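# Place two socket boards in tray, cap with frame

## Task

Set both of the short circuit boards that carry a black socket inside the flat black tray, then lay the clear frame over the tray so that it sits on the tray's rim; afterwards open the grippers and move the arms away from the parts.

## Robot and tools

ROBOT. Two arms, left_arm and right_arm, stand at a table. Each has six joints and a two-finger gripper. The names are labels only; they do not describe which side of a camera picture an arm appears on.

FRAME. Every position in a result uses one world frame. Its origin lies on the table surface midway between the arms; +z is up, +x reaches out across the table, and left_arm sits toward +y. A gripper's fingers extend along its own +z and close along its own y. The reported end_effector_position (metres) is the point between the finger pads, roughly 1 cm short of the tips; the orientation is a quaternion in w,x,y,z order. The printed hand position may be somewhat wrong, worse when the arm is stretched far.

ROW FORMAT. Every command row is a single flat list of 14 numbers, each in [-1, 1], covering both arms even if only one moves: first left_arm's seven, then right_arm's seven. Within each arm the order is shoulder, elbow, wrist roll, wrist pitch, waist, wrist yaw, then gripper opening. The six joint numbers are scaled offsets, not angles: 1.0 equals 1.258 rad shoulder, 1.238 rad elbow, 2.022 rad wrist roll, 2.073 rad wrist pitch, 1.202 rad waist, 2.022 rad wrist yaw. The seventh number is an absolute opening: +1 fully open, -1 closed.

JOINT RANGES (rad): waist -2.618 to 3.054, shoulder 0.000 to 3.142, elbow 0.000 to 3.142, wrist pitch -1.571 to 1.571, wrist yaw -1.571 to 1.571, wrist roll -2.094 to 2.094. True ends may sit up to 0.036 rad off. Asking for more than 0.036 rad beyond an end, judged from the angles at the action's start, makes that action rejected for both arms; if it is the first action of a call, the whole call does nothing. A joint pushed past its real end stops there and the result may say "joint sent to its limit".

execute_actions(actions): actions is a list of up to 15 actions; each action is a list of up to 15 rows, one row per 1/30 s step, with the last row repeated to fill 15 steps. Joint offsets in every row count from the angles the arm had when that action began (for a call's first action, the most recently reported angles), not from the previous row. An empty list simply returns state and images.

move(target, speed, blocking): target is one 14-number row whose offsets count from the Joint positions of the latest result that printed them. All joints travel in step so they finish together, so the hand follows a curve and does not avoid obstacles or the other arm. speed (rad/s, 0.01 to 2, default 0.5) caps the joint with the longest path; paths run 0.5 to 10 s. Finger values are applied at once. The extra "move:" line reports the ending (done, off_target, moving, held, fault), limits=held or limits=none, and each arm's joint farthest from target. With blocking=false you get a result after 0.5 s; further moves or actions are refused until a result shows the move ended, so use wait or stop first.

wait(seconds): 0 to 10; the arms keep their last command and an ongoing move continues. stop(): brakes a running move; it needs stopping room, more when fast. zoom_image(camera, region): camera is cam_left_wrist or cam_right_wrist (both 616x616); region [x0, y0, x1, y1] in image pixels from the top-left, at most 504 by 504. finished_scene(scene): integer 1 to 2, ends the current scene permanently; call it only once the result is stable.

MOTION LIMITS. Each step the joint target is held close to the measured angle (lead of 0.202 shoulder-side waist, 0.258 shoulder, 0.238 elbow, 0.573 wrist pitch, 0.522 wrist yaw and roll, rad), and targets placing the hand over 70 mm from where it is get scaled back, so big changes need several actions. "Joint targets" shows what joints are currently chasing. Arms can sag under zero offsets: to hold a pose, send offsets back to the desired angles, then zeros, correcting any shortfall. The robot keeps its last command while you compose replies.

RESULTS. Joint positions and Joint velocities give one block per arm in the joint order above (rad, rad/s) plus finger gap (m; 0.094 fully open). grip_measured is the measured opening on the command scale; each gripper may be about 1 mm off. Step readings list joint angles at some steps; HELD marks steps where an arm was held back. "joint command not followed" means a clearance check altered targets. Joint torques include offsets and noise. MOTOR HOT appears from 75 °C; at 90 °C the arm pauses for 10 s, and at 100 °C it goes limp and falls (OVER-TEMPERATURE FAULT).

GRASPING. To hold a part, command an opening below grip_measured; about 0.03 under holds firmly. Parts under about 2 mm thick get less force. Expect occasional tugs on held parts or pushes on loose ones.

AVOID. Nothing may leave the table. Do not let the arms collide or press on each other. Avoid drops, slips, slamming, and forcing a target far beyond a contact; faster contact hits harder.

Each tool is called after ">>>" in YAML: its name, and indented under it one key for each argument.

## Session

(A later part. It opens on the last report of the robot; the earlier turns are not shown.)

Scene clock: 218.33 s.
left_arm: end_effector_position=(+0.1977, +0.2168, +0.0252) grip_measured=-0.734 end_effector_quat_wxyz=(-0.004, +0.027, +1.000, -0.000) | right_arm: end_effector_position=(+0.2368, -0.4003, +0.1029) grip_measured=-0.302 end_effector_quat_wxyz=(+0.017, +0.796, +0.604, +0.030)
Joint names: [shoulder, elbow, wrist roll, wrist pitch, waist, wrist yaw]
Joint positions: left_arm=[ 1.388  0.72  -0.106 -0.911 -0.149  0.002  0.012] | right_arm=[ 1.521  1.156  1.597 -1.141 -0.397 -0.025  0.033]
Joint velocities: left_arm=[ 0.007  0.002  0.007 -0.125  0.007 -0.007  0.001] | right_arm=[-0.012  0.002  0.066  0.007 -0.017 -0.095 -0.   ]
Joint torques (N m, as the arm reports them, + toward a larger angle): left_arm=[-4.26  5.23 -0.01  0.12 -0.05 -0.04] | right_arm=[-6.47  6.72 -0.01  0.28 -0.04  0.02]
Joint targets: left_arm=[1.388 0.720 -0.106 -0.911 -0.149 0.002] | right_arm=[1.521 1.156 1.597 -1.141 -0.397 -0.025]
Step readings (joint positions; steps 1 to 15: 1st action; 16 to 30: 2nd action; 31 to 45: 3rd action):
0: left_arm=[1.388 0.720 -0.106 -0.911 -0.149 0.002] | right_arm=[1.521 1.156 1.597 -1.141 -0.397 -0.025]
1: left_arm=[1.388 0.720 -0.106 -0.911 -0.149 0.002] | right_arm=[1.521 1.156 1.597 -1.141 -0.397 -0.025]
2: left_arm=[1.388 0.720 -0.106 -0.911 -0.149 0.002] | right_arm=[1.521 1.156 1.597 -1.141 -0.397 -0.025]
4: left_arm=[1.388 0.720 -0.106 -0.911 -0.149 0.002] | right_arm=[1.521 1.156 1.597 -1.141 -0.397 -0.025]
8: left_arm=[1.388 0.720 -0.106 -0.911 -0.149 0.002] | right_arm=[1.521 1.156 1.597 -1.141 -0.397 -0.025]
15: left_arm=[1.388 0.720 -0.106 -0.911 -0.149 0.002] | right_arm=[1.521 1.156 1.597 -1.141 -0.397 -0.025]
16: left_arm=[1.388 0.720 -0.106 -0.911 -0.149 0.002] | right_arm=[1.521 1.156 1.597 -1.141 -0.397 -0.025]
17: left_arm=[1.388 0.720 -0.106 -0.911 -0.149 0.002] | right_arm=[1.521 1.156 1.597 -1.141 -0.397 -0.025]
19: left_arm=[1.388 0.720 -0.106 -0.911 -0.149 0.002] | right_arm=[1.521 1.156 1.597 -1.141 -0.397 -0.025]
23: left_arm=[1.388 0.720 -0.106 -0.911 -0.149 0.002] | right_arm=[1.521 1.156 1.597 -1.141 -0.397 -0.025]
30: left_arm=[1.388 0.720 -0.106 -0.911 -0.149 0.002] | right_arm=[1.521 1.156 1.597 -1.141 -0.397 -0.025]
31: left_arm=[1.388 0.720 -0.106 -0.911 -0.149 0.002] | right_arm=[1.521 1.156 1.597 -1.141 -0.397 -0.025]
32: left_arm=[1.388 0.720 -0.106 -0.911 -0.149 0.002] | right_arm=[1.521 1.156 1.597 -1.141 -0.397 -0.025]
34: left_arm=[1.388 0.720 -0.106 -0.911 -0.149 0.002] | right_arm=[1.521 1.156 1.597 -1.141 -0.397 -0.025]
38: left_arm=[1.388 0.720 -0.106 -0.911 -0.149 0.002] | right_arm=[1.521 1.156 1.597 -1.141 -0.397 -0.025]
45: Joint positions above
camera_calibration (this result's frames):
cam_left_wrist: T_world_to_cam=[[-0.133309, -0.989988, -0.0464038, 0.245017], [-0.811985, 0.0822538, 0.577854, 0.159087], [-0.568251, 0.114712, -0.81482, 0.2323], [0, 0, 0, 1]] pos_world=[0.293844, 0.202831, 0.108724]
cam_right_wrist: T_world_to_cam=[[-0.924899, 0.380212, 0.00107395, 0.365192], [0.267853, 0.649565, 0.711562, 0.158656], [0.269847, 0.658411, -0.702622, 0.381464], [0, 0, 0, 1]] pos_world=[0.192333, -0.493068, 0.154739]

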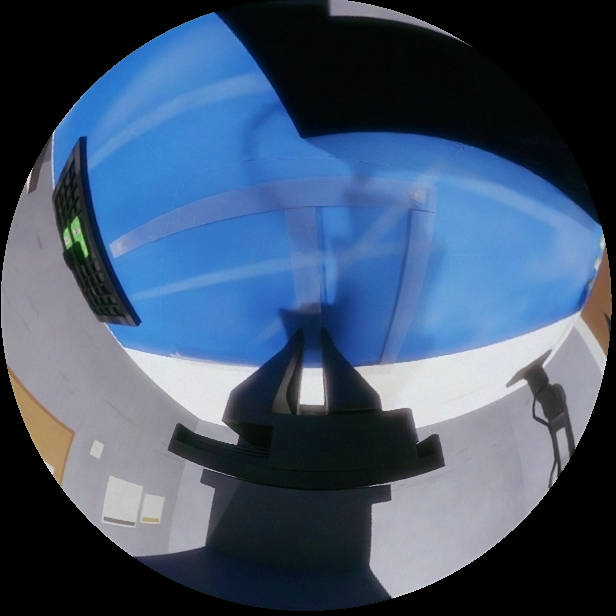

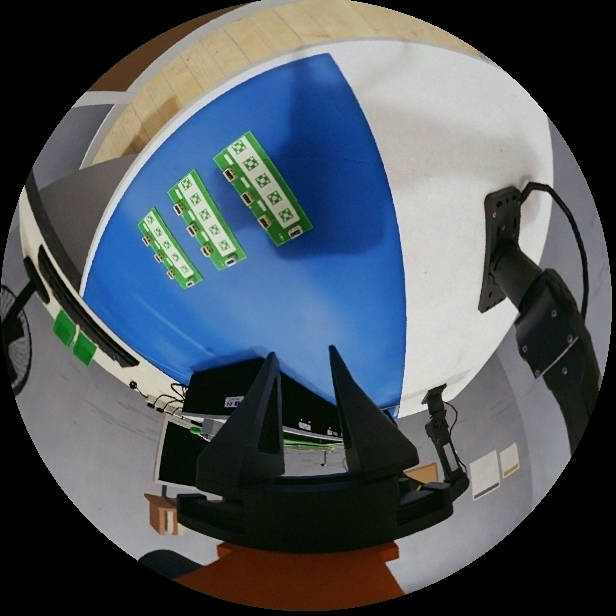

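>>> move:
  target: [-0.078,0.202,0,-0.147,0,0,-0.79,0,0,0,0,0,0,-0.3]
  speed: 0.25

Scene clock: 223.27 s.
left_arm: end_effector_position=(+0.2003, +0.2163, +0.0920) grip_measured=-0.734 end_effector_quat_wxyz=(-0.002, +0.027, +1.000, -0.001) | right_arm: end_effector_position=(+0.2368, -0.4003, +0.1029) grip_measured=-0.302 end_effector_quat_wxyz=(+0.017, +0.796, +0.604, +0.030)
Joint names: [shoulder, elbow, wrist roll, wrist pitch, waist, wrist yaw]
Joint positions: left_arm=[ 1.315  0.941 -0.106 -1.201 -0.149  0.002  0.012] | right_arm=[ 1.521  1.156  1.597 -1.141 -0.397 -0.025  0.033]
Joint velocities: left_arm=[-0.002  0.002 -0.037 -0.022 -0.007  0.007 -0.   ] | right_arm=[-0.017 -0.007  0.007  0.022 -0.007 -0.051 -0.001]
Joint torques (N m, as the arm reports them, + toward a larger angle): left_arm=[-6.26  7.55 -0.01 -0.03 -0.05 -0.04] | right_arm=[-6.49  6.68 -0.01  0.27  0.02  0.  ]
Joint targets: left_arm=[1.290 0.970 -0.106 -1.216 -0.149 0.002] | right_arm=[1.521 1.156 1.597 -1.141 -0.397 -0.025]
move: off_target (left_arm); limits=none; left_arm: farthest joint: the elbow, 0.029 radians from its target (0.250 radians at the start); right_arm: farthest joint: the waist, 0.000 radians from its target (0.000 radians at the start)
camera_calibration (this result's frames):
cam_left_wrist: T_world_to_cam=[[-0.133117, -0.990019, -0.0462952, 0.248008], [-0.814372, 0.0826382, 0.57443, 0.123347], [-0.56487, 0.114168, -0.817244, 0.287942], [0, 0, 0, 1]] pos_world=[0.296114, 0.202465, 0.175946]
cam_right_wrist: T_world_to_cam=[[-0.924899, 0.380212, 0.00107395, 0.365192], [0.267853, 0.649565, 0.711562, 0.158656], [0.269847, 0.658411, -0.702622, 0.381464], [0, 0, 0, 1]] pos_world=[0.192333, -0.493068, 0.154739]

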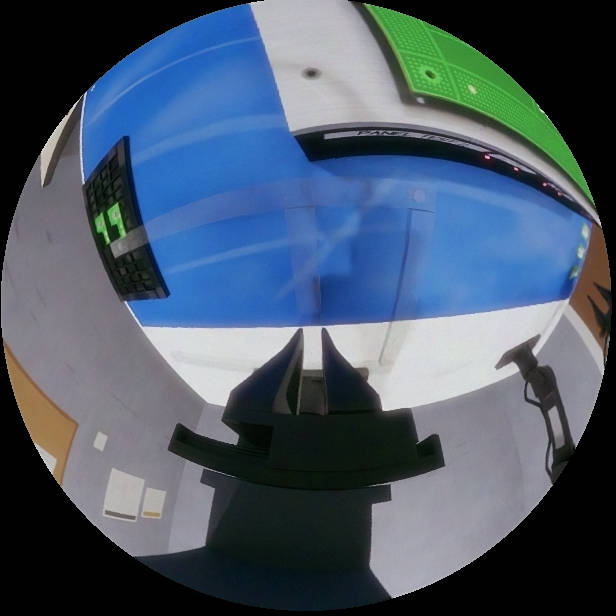

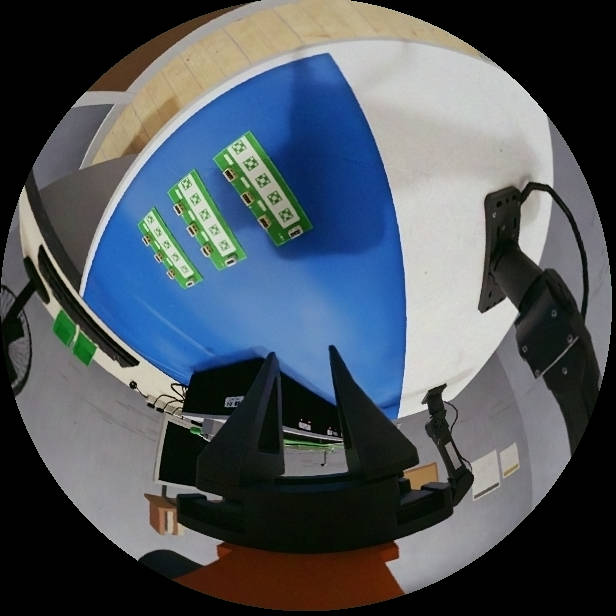

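>>> move:
  target: [-0.06,0.024,0.33,-0.03,0.559,0,-0.79,0,0,0,0,0,0,-0.3]
  speed: 0.5

>>> move:
  target: [0.86,1.0,-0.782,-0.1,0,0,-0.79,0,0,0,0,0,0,-0.3]
  speed: 0.7

Scene clock: 233.47 s.
left_arm: end_effector_position=(+0.1682, +0.3404, +0.1007) grip_measured=-0.734 end_effector_quat_wxyz=(-0.001, +0.026, +1.000, -0.001) | right_arm: end_effector_position=(+0.2368, -0.4003, +0.1029) grip_measured=-0.302 end_effector_quat_wxyz=(+0.017, +0.796, +0.604, +0.030)
Joint names: [shoulder, elbow, wrist roll, wrist pitch, waist, wrist yaw]
Joint positions: left_arm=[ 1.266  0.941  0.553 -1.249  0.513  0.001  0.012] | right_arm=[ 1.521  1.156  1.597 -1.141 -0.397 -0.025  0.033]
Joint velocities: left_arm=[-0.002  0.002  0.066 -0.051 -0.007 -0.022  0.   ] | right_arm=[ 0.007 -0.007  0.022 -0.051  0.017  0.051  0.001]
Joint torques (N m, as the arm reports them, + toward a larger angle): left_arm=[-5.99  7.59  0.01 -0.06  0.74 -0.04] | right_arm=[-6.52  6.71 -0.01  0.28 -0.04  0.01]
Joint targets: left_arm=[1.239 0.971 0.561 -1.263 0.523 0.002] | right_arm=[1.521 1.156 1.597 -1.141 -0.397 -0.025]
move: off_target (left_arm); limits=none; left_arm: farthest joint: the elbow, 0.030 radians from its target (0.030 radians at the start); right_arm: farthest joint: the waist, 0.000 radians from its target (0.000 radians at the start)
camera_calibration (this result's frames):
cam_left_wrist: T_world_to_cam=[[-0.130721, -0.990388, -0.0452025, 0.366574], [-0.816149, 0.081614, 0.57205, 0.0828231], [-0.562862, 0.111671, -0.818973, 0.263396], [0, 0, 0, 1]] pos_world=[0.26377, 0.326878, 0.184905]
cam_right_wrist: T_world_to_cam=[[-0.924899, 0.380212, 0.00107395, 0.365192], [0.267853, 0.649565, 0.711562, 0.158656], [0.269847, 0.658411, -0.702622, 0.381464], [0, 0, 0, 1]] pos_world=[0.192333, -0.493068, 0.154739]

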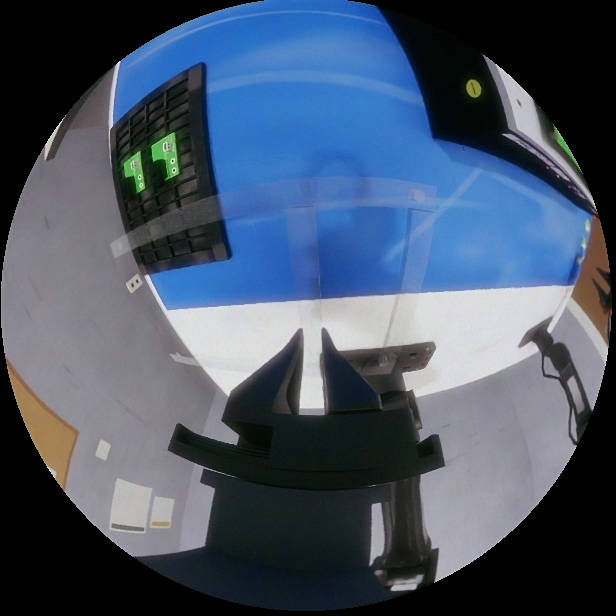

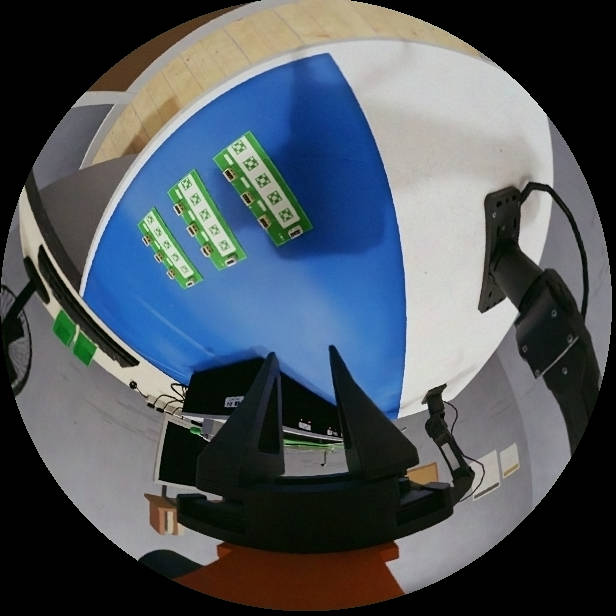

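Scene clock: 236.57 s.
left_arm: end_effector_position=(+0.3860, +0.4599, +0.0679) grip_measured=-0.735 end_effector_quat_wxyz=(+0.034, +0.689, -0.724, -0.008) | right_arm: end_effector_position=(+0.2368, -0.4003, +0.1029) grip_measured=-0.302 end_effector_quat_wxyz=(+0.017, +0.796, +0.604, +0.030)
Joint names: [shoulder, elbow, wrist roll, wrist pitch, waist, wrist yaw]
Joint positions: left_arm=[ 2.348  2.143 -1.019 -1.436  0.513  0.001  0.012] | right_arm=[ 1.521  1.156  1.597 -1.141 -0.397 -0.025  0.033]
Joint velocities: left_arm=[ 0.002  0.007 -0.051 -0.037 -0.002 -0.095 -0.   ] | right_arm=[ 0.002 -0.007 -0.051 -0.007 -0.017  0.037 -0.001]
Joint torques (N m, as the arm reports them, + toward a larger angle): left_arm=[-13.79   7.88  -0.08  -0.29  -0.05  -0.03] | right_arm=[-6.52  6.65  0.    0.29  0.04  0.01]
Joint targets: left_arm=[2.348 2.179 -1.028 -1.456 0.513 0.001] | right_arm=[1.521 1.156 1.597 -1.141 -0.397 -0.025]
move: off_target (left_arm); limits=none; left_arm: farthest joint: the elbow, 0.036 radians from its target (1.238 radians at the start); right_arm: farthest joint: the waist, 0.000 radians from its target (0.000 radians at the start)
camera_calibration (this result's frames):
cam_left_wrist: T_world_to_cam=[[0.985852, -0.131979, -0.103329, -0.309893], [-0.0434987, -0.796786, 0.602693, 0.373198], [-0.161874, -0.589672, -0.791255, 0.511729], [0, 0, 0, 1]] pos_world=[0.404578, 0.558212, 0.147963]
cam_right_wrist: T_world_to_cam=[[-0.924899, 0.380212, 0.00107395, 0.365192], [0.267853, 0.649565, 0.711562, 0.158656], [0.269847, 0.658411, -0.702622, 0.381464], [0, 0, 0, 1]] pos_world=[0.192333, -0.493068, 0.154739]

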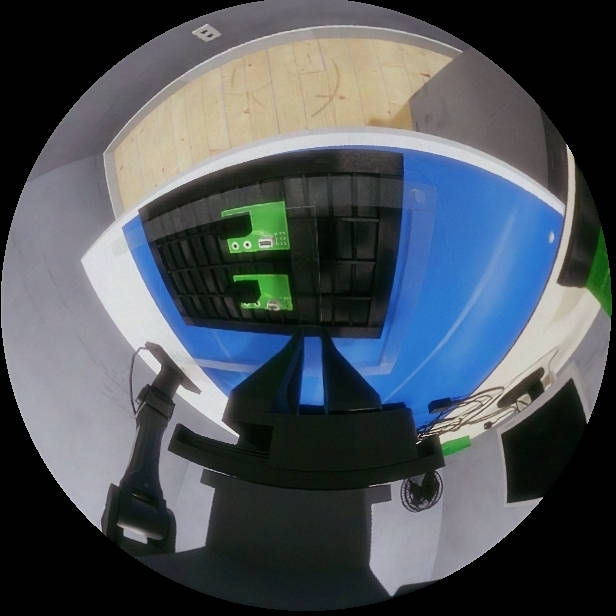

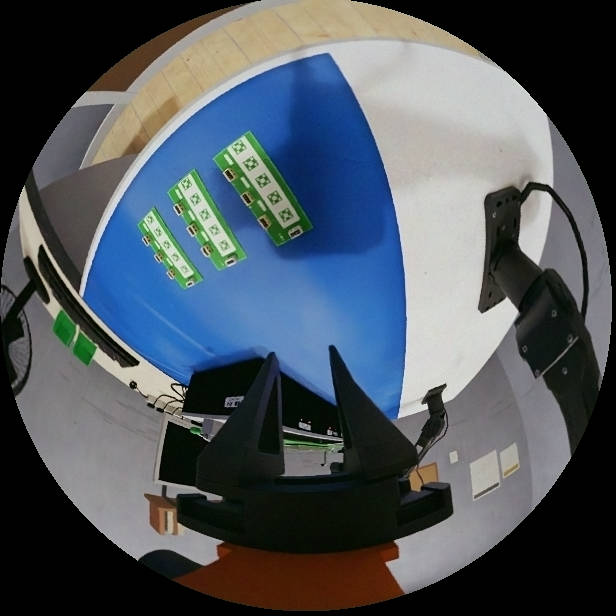

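>>> move:
  target: [0,-0.075,0,0.078,0.017,0,-0.79,0,0,0,0,0,0,-0.3]
  speed: 0.2

>>> zoom_image:
  camera: "cam_left_wrist"
  region: [80,110,480,400]

Scene clock: 241.50 s.
left_arm: end_effector_position=(+0.3983, +0.4720, +0.0469) grip_measured=-0.735 end_effector_quat_wxyz=(+0.001, +0.693, -0.721, +0.001) | right_arm: end_effector_position=(+0.2368, -0.4003, +0.1029) grip_measured=-0.302 end_effector_quat_wxyz=(+0.017, +0.796, +0.604, +0.030)
Joint names: [shoulder, elbow, wrist roll, wrist pitch, waist, wrist yaw]
Joint positions: left_arm=[ 2.348  2.062 -1.019 -1.288  0.523  0.002  0.012] | right_arm=[ 1.521  1.156  1.597 -1.141 -0.397 -0.025  0.033]
Joint velocities: left_arm=[-0.007 -0.012  0.037  0.037  0.007 -0.051  0.001] | right_arm=[ 0.002 -0.012  0.007 -0.037  0.002  0.007 -0.001]
Joint torques (N m, as the arm reports them, + toward a larger angle): left_arm=[-13.92   4.92  -0.01   0.25   0.78  -0.03] | right_arm=[-6.5   6.68  0.01  0.28  0.06  0.02]
Joint targets: left_arm=[2.348 2.050 -1.019 -1.274 0.533 0.002] | right_arm=[1.521 1.156 1.597 -1.141 -0.397 -0.025]
move: done; limits=none; left_arm: farthest joint: the wrist pitch, 0.013 radians from its target (0.162 radians at the start); right_arm: farthest joint: the waist, 0.000 radians from its target (0.000 radians at the start)
camera_calibration (this result's frames):
cam_left_wrist: T_world_to_cam=[[0.991746, -0.118555, -0.0488391, -0.333897], [-0.0693818, -0.816511, 0.573146, 0.417018], [-0.107827, -0.565026, -0.817997, 0.472311], [0, 0, 0, 1]] pos_world=[0.411002, 0.567783, 0.131029]
cam_right_wrist: T_world_to_cam=[[-0.924899, 0.380212, 0.00107395, 0.365192], [0.267853, 0.649565, 0.711562, 0.158656], [0.269847, 0.658411, -0.702622, 0.381464], [0, 0, 0, 1]] pos_world=[0.192333, -0.493068, 0.154739]

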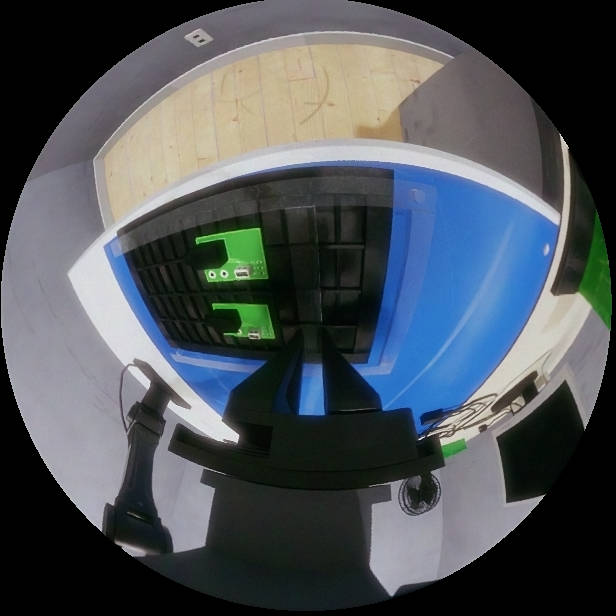

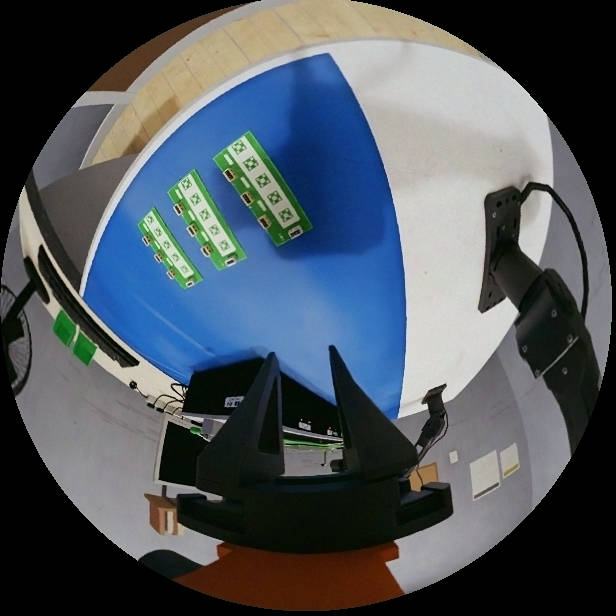

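Region (80, 110, 480, 400) of cam_left_wrist's 616x616 image, scaled by 1.260, with more detail than that image has; it fills the top 365 rows of this view, and the rest is white.

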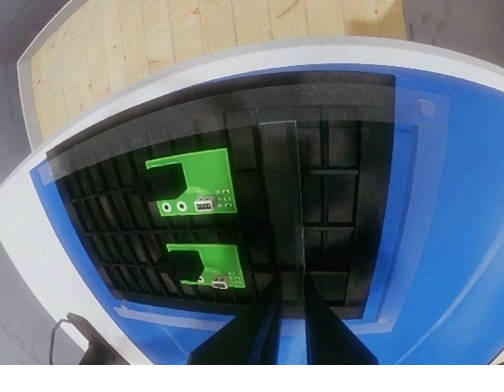

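>>> move:
  target: [-0.034,-0.055,0.018,0.018,0.031,0,-0.79,0,0,0,0,0,0,-0.3]
  speed: 0.1

>>> zoom_image:
  camera: "cam_left_wrist"
  region: [80,110,480,400]

Scene clock: 250.53 s.
left_arm: end_effector_position=(+0.3902, +0.4757, +0.0390) grip_measured=-0.735 end_effector_quat_wxyz=(+0.007, +0.690, -0.724, +0.005) | right_arm: end_effector_position=(+0.2368, -0.4003, +0.1029) grip_measured=-0.302 end_effector_quat_wxyz=(+0.017, +0.796, +0.604, +0.030)
Joint names: [shoulder, elbow, wrist roll, wrist pitch, waist, wrist yaw]
Joint positions: left_arm=[ 2.336  2.01  -0.989 -1.256  0.544  0.013  0.012] | right_arm=[ 1.521  1.156  1.597 -1.141 -0.397 -0.025  0.033]
Joint velocities: left_arm=[-0.017  0.007  0.022 -0.022 -0.002 -0.051 -0.001] | right_arm=[ 0.017 -0.012  0.051  0.022  0.007  0.022 -0.001]
Joint torques (N m, as the arm reports them, + toward a larger angle): left_arm=[-16.61   4.64   0.03   0.17   1.14  -0.14] | right_arm=[-6.53  6.69  0.01  0.27  0.1   0.02]
Joint targets: left_arm=[2.305 1.994 -0.983 -1.250 0.560 0.002] | right_arm=[1.521 1.156 1.597 -1.141 -0.397 -0.025]
move: off_target (left_arm); limits=none; left_arm: farthest joint: the shoulder, 0.030 radians from its target (0.043 radians at the start); right_arm: farthest joint: the waist, 0.000 radians from its target (0.000 radians at the start)
camera_calibration (this result's frames):
cam_left_wrist: T_world_to_cam=[[0.99045, -0.129007, -0.0486388, -0.32032], [-0.0764506, -0.807479, 0.584921, 0.422055], [-0.114734, -0.575617, -0.80963, 0.474506], [0, 0, 0, 1]] pos_world=[0.403969, 0.572611, 0.121725]
cam_right_wrist: T_world_to_cam=[[-0.924899, 0.380212, 0.00107395, 0.365192], [0.267853, 0.649565, 0.711562, 0.158656], [0.269847, 0.658411, -0.702622, 0.381464], [0, 0, 0, 1]] pos_world=[0.192333, -0.493068, 0.154739]

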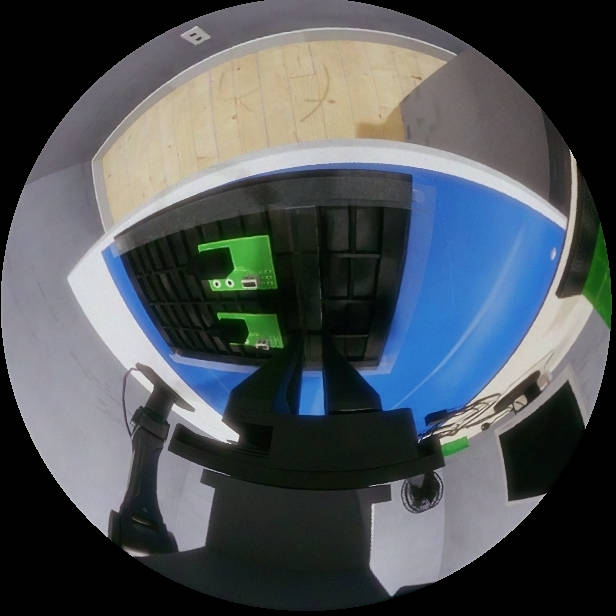

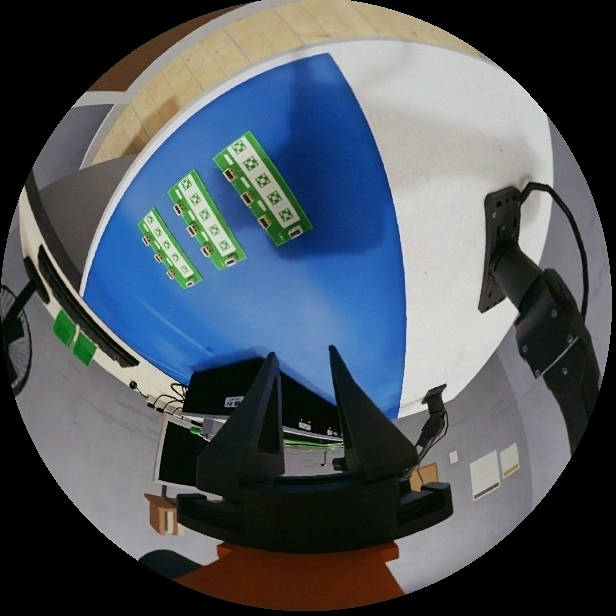

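Region (80, 110, 480, 400) of cam_left_wrist's 616x616 image, scaled by 1.260, with more detail than that image has; it fills the top 365 rows of this view, and the rest is white.

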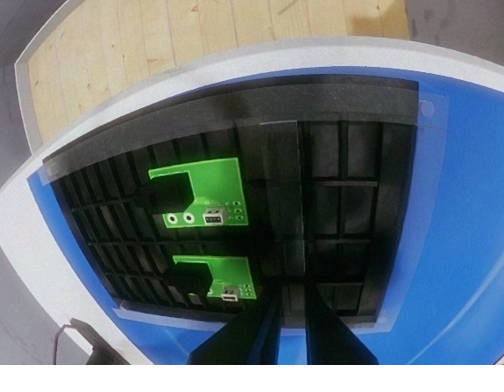

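>>> move:
  target: [-0.045,0,0,-0.008,0,0,-0.79,0,0,0,0,0,0,-0.3]
  speed: 0.1

>>> move:
  target: [-0.015,0,0,0,0.02,-0.01,-0.79,0,0,0,0,0,0,-0.3]
  speed: 0.1

>>> zoom_image:
  camera: "cam_left_wrist"
  region: [80,110,480,400]

Scene clock: 255.23 s.
left_arm: end_effector_position=(+0.3922, +0.4767, +0.0522) grip_measured=-0.735 end_effector_quat_wxyz=(-0.008, +0.689, -0.724, +0.009) | right_arm: end_effector_position=(+0.2368, -0.4003, +0.1029) grip_measured=-0.302 end_effector_quat_wxyz=(+0.017, +0.796, +0.604, +0.030)
Joint names: [shoulder, elbow, wrist roll, wrist pitch, waist, wrist yaw]
Joint positions: left_arm=[ 2.305  2.01  -0.989 -1.256  0.544  0.014  0.012] | right_arm=[ 1.521  1.156  1.597 -1.141 -0.397 -0.025  0.033]
Joint velocities: left_arm=[0.002 0.012 0.007 0.037 0.007 0.037 0.   ] | right_arm=[ 0.002 -0.002  0.007 -0.022  0.002 -0.037 -0.   ]
Joint torques (N m, as the arm reports them, + toward a larger angle): left_arm=[-16.03   5.71  -0.01  -0.04  -0.09  -0.04] | right_arm=[-6.49  6.66  0.02  0.29  0.    0.01]
Joint targets: left_arm=[2.279 2.010 -0.989 -1.272 0.544 0.013] | right_arm=[1.521 1.156 1.597 -1.141 -0.397 -0.025]
move: off_target (left_arm); limits=none; left_arm: farthest joint: the shoulder, 0.026 radians from its target (0.056 radians at the start); right_arm: farthest joint: the waist, 0.000 radians from its target (0.000 radians at the start)
camera_calibration (this result's frames):
cam_left_wrist: T_world_to_cam=[[0.991424, -0.128485, -0.0238785, -0.323486], [-0.091984, -0.815867, 0.570877, 0.42609], [-0.092831, -0.563785, -0.820688, 0.47232], [0, 0, 0, 1]] pos_world=[0.403752, 0.572357, 0.136658]
cam_right_wrist: T_world_to_cam=[[-0.924899, 0.380212, 0.00107395, 0.365192], [0.267853, 0.649565, 0.711562, 0.158656], [0.269847, 0.658411, -0.702622, 0.381464], [0, 0, 0, 1]] pos_world=[0.192333, -0.493068, 0.154739]

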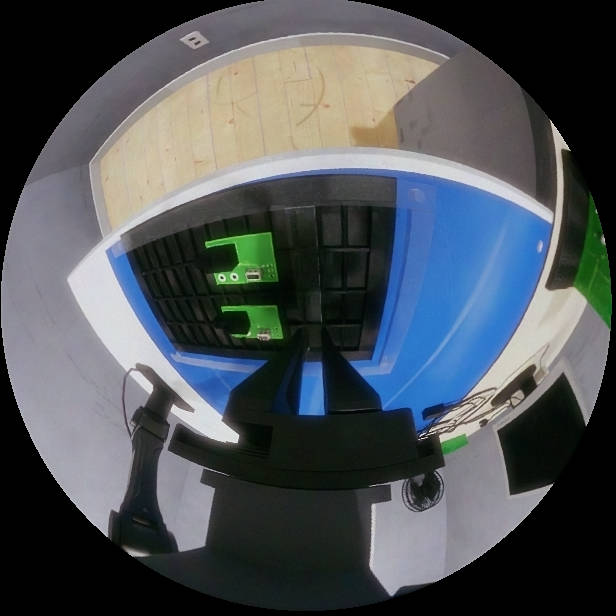

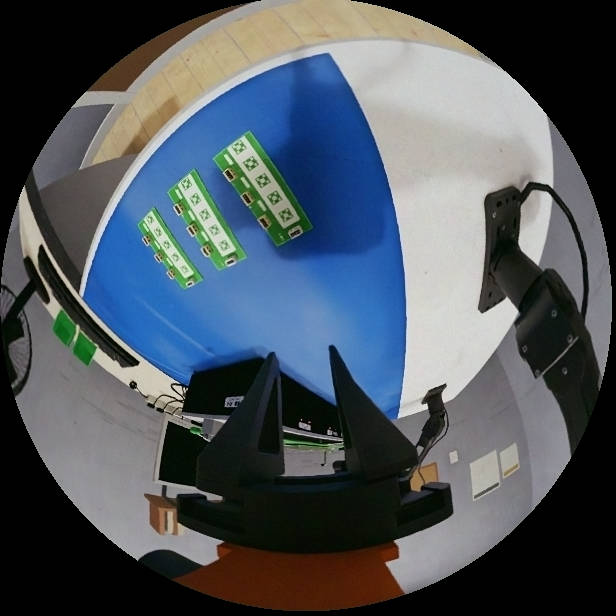

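Scene clock: 256.07 s.
left_arm: end_effector_position=(+0.3883, +0.4833, +0.0522) grip_measured=-0.735 end_effector_quat_wxyz=(-0.008, +0.695, -0.719, +0.007) | right_arm: end_effector_position=(+0.2368, -0.4003, +0.1029) grip_measured=-0.302 end_effector_quat_wxyz=(+0.017, +0.796, +0.604, +0.030)
Joint names: [shoulder, elbow, wrist roll, wrist pitch, waist, wrist yaw]
Joint positions: left_arm=[ 2.305  2.01  -0.989 -1.256  0.558  0.009  0.012] | right_arm=[ 1.521  1.156  1.597 -1.141 -0.397 -0.025  0.033]
Joint velocities: left_arm=[ 0.002 -0.012 -0.007 -0.051 -0.002 -0.051 -0.001] | right_arm=[-0.002  0.007 -0.037  0.037 -0.027 -0.081 -0.   ]
Joint torques (N m, as the arm reports them, + toward a larger angle): left_arm=[-15.38   5.72  -0.02   0.17   0.48  -0.19] | right_arm=[-6.52  6.69  0.02  0.28 -0.01  0.01]
Joint targets: left_arm=[2.286 2.010 -0.989 -1.256 0.567 -0.006] | right_arm=[1.521 1.156 1.597 -1.141 -0.397 -0.025]
move: done; limits=none; left_arm: farthest joint: the shoulder, 0.019 radians from its target (0.019 radians at the start); right_arm: farthest joint: the waist, 0.000 radians from its target (0.000 radians at the start)
camera_calibration (this result's frames):
cam_left_wrist: T_world_to_cam=[[0.993166, -0.113503, -0.0271576, -0.326473], [-0.0781694, -0.819747, 0.567366, 0.427821], [-0.0866599, -0.561366, -0.823018, 0.472227], [0, 0, 0, 1]] pos_world=[0.398608, 0.578742, 0.137055]
cam_right_wrist: T_world_to_cam=[[-0.924899, 0.380212, 0.00107395, 0.365192], [0.267853, 0.649565, 0.711562, 0.158656], [0.269847, 0.658411, -0.702622, 0.381464], [0, 0, 0, 1]] pos_world=[0.192333, -0.493068, 0.154739]

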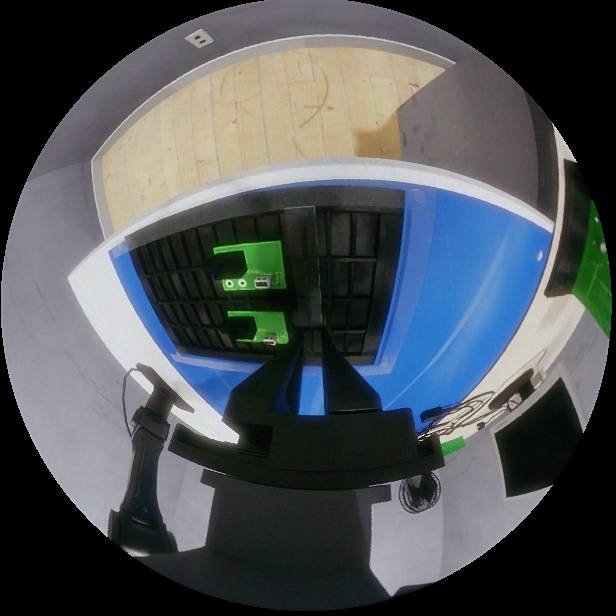

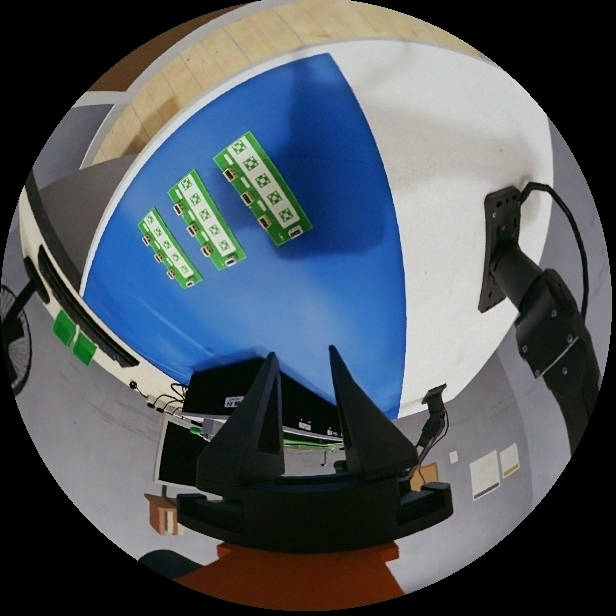

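Region (80, 110, 480, 400) of cam_left_wrist's 616x616 image, scaled by 1.260, with more detail than that image has; it fills the top 365 rows of this view, and the rest is white.

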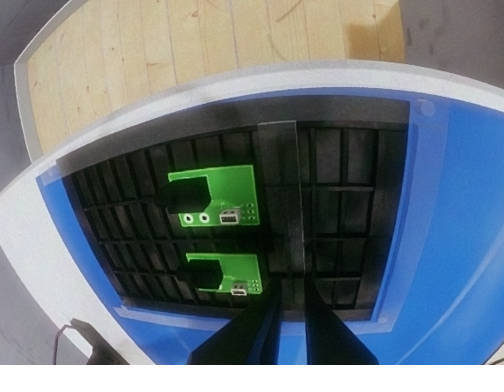

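>>> move:
  target: [0,-0.04,0,0,0.011,-0.01,-0.79,0,0,0,0,0,0,-0.3]
  speed: 0.08

>>> zoom_image:
  camera: "cam_left_wrist"
  region: [80,110,480,400]

Scene clock: 261.33 s.
left_arm: end_effector_position=(+0.3807, +0.4789, +0.0438) grip_measured=-0.735 end_effector_quat_wxyz=(+0.007, +0.695, -0.719, +0.002) | right_arm: end_effector_position=(+0.2368, -0.4003, +0.1029) grip_measured=-0.302 end_effector_quat_wxyz=(+0.017, +0.796, +0.604, +0.030)
Joint names: [shoulder, elbow, wrist roll, wrist pitch, waist, wrist yaw]
Joint positions: left_arm=[ 2.305  1.976 -0.989 -1.255  0.558  0.008  0.012] | right_arm=[ 1.521  1.156  1.597 -1.141 -0.397 -0.025  0.033]
Joint velocities: left_arm=[ 0.007  0.012 -0.037 -0.081 -0.012 -0.081  0.002] | right_arm=[ 0.017  0.012  0.007 -0.051  0.007  0.022 -0.   ]
Joint torques (N m, as the arm reports them, + toward a larger angle): left_arm=[-13.59   4.61   0.     0.1    0.94  -0.22] | right_arm=[-6.52  6.72  0.    0.28  0.05 -0.02]
Joint targets: left_arm=[2.305 1.960 -0.989 -1.256 0.572 -0.011] | right_arm=[1.521 1.156 1.597 -1.141 -0.397 -0.025]
move: done; limits=none; left_arm: farthest joint: the wrist yaw, 0.019 radians from its target (0.020 radians at the start); right_arm: farthest joint: the waist, 0.000 radians from its target (0.000 radians at the start)
camera_calibration (this result's frames):
cam_left_wrist: T_world_to_cam=[[0.99201, -0.114151, -0.0537207, -0.317751], [-0.0617189, -0.810489, 0.582494, 0.417021], [-0.110032, -0.574524, -0.811058, 0.476896], [0, 0, 0, 1]] pos_world=[0.393424, 0.575708, 0.126809]
cam_right_wrist: T_world_to_cam=[[-0.924899, 0.380212, 0.00107395, 0.365192], [0.267853, 0.649565, 0.711562, 0.158656], [0.269847, 0.658411, -0.702622, 0.381464], [0, 0, 0, 1]] pos_world=[0.192333, -0.493068, 0.154739]

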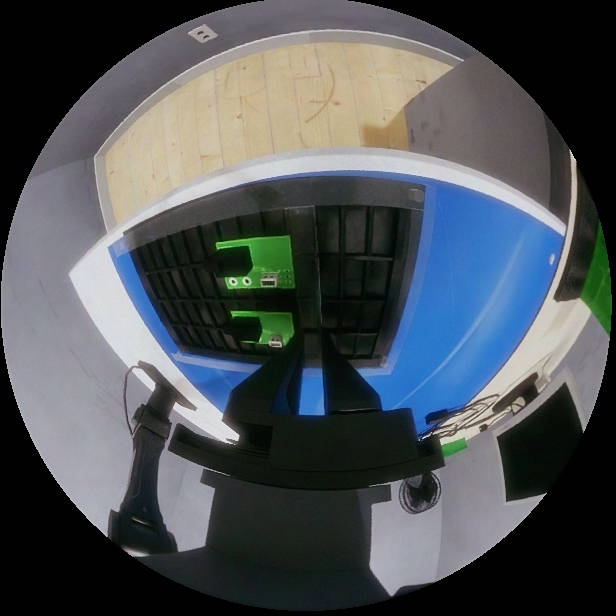

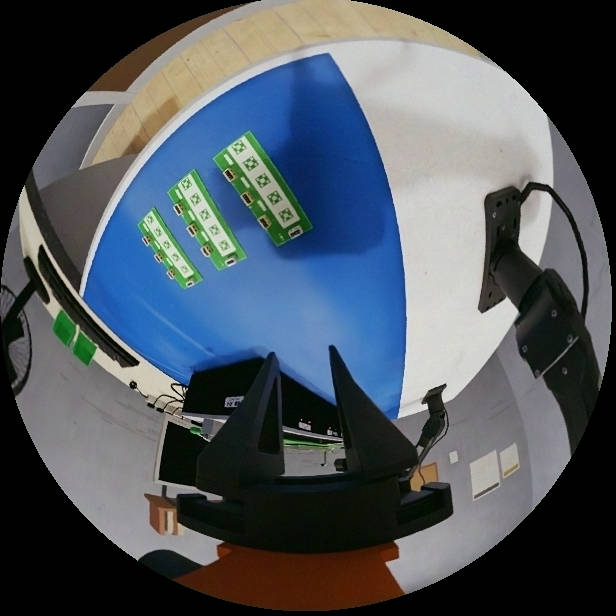

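Region (80, 110, 480, 400) of cam_left_wrist's 616x616 image, scaled by 1.260, with more detail than that image has; it fills the top 365 rows of this view, and the rest is white.

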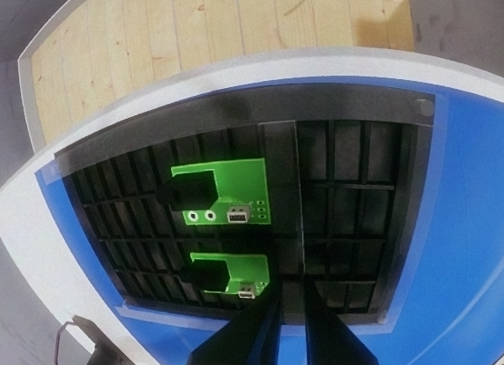

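>>> move:
  target: [0,0,0,0.02,0.016,0,-0.79,0,0,0,0,0,0,-0.3]
  speed: 0.06

>>> move:
  target: [0.022,0,0,0.008,0,0,-0.79,0,0,0,0,0,0,-0.3]
  speed: 0.05

>>> zoom_image:
  camera: "cam_left_wrist"
  region: [80,110,480,400]

Scene clock: 266.40 s.
left_arm: end_effector_position=(+0.3841, +0.4848, +0.0438) grip_measured=-0.735 end_effector_quat_wxyz=(-0.004, +0.698, -0.716, +0.006) | right_arm: end_effector_position=(+0.2368, -0.4003, +0.1029) grip_measured=-0.302 end_effector_quat_wxyz=(+0.017, +0.796, +0.604, +0.030)
Joint names: [shoulder, elbow, wrist roll, wrist pitch, waist, wrist yaw]
Joint positions: left_arm=[ 2.305  1.976 -0.989 -1.231  0.567  0.011  0.012] | right_arm=[ 1.521  1.156  1.597 -1.141 -0.397 -0.025  0.033]
Joint velocities: left_arm=[ 0.017  0.012  0.037  0.051  0.002 -0.066  0.001] | right_arm=[-0.002 -0.022  0.022 -0.095 -0.002  0.095 -0.001]
Joint torques (N m, as the arm reports them, + toward a larger angle): left_arm=[-13.61   5.69  -0.01   0.38   0.75  -0.07] | right_arm=[-6.53  6.71  0.03  0.29  0.03  0.01]
Joint targets: left_arm=[2.305 1.976 -0.989 -1.214 0.578 0.008] | right_arm=[1.521 1.156 1.597 -1.141 -0.397 -0.025]
move: done; limits=none; left_arm: farthest joint: the wrist pitch, 0.018 radians from its target (0.042 radians at the start); right_arm: farthest joint: the waist, 0.000 radians from its target (0.000 radians at the start)
camera_calibration (this result's frames):
cam_left_wrist: T_world_to_cam=[[0.993881, -0.105365, -0.0331409, -0.326301], [-0.0675167, -0.816995, 0.572679, 0.427851], [-0.0874163, -0.566937, -0.81911, 0.468654], [0, 0, 0, 1]] pos_world=[0.39416, 0.580869, 0.128044]
cam_right_wrist: T_world_to_cam=[[-0.924899, 0.380212, 0.00107395, 0.365192], [0.267853, 0.649565, 0.711562, 0.158656], [0.269847, 0.658411, -0.702622, 0.381464], [0, 0, 0, 1]] pos_world=[0.192333, -0.493068, 0.154739]

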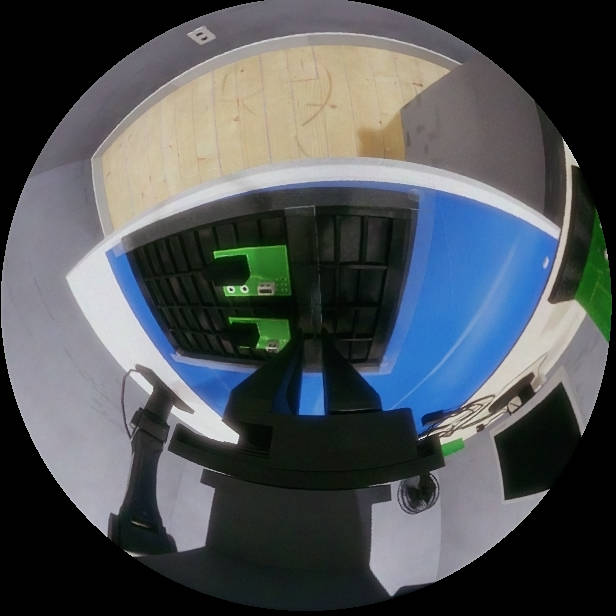

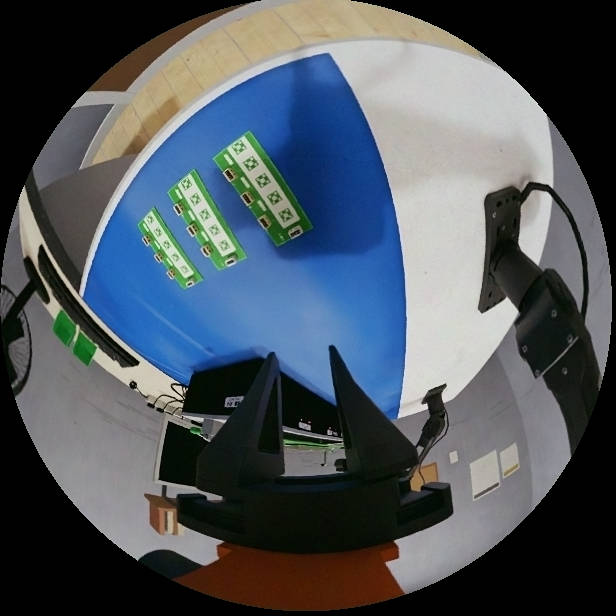

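Scene clock: 267.17 s.
left_arm: end_effector_position=(+0.3840, +0.4848, +0.0428) grip_measured=-0.735 end_effector_quat_wxyz=(-0.003, +0.698, -0.716, +0.006) | right_arm: end_effector_position=(+0.2368, -0.4003, +0.1029) grip_measured=-0.302 end_effector_quat_wxyz=(+0.017, +0.796, +0.604, +0.030)
Joint names: [shoulder, elbow, wrist roll, wrist pitch, waist, wrist yaw]
Joint positions: left_arm=[ 2.307  1.976 -0.989 -1.231  0.567  0.011  0.012] | right_arm=[ 1.521  1.156  1.597 -1.141 -0.397 -0.025  0.033]
Joint velocities: left_arm=[-0.002  0.002  0.007  0.007 -0.017  0.007  0.   ] | right_arm=[-0.012  0.012 -0.007 -0.037 -0.002 -0.081  0.   ]
Joint torques (N m, as the arm reports them, + toward a larger angle): left_arm=[-11.37   5.69  -0.01   0.35  -0.04  -0.03] | right_arm=[-6.51  6.63  0.01  0.29  0.01  0.01]
Joint targets: left_arm=[2.333 1.976 -0.989 -1.215 0.567 0.010] | right_arm=[1.521 1.156 1.597 -1.141 -0.397 -0.025]
move: off_target (left_arm); limits=none; left_arm: farthest joint: the shoulder, 0.025 radians from its target (0.027 radians at the start); right_arm: farthest joint: the waist, 0.000 radians from its target (0.000 radians at the start)
camera_calibration (this result's frames):
cam_left_wrist: T_world_to_cam=[[0.993826, -0.105399, -0.034645, -0.32617], [-0.0665882, -0.816418, 0.57361, 0.4277], [-0.0887428, -0.567761, -0.818396, 0.468697], [0, 0, 0, 1]] pos_world=[0.39423, 0.580912, 0.126946]
cam_right_wrist: T_world_to_cam=[[-0.924899, 0.380212, 0.00107395, 0.365192], [0.267853, 0.649565, 0.711562, 0.158656], [0.269847, 0.658411, -0.702622, 0.381464], [0, 0, 0, 1]] pos_world=[0.192333, -0.493068, 0.154739]

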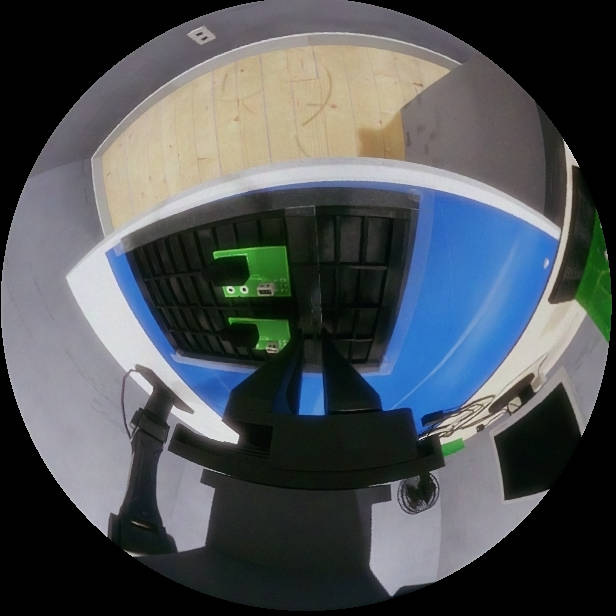

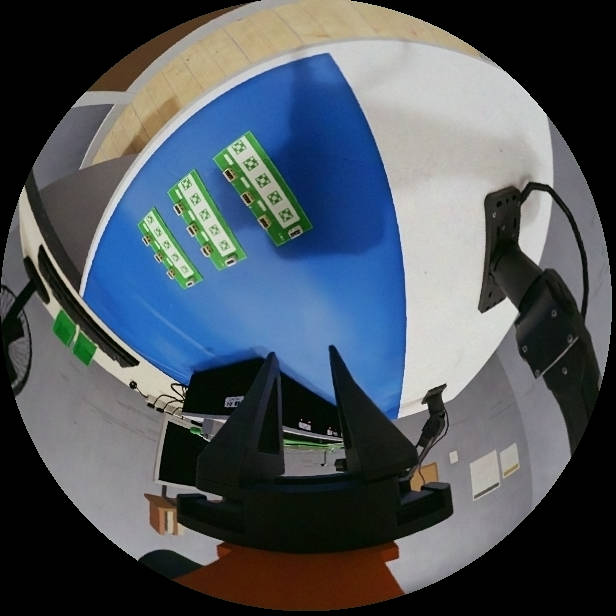

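Region (80, 110, 480, 400) of cam_left_wrist's 616x616 image, scaled by 1.260, with more detail than that image has; it fills the top 365 rows of this view, and the rest is white.

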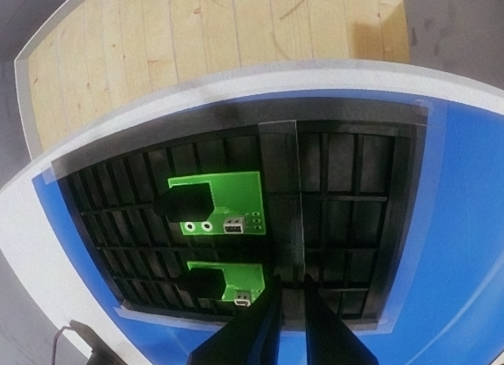

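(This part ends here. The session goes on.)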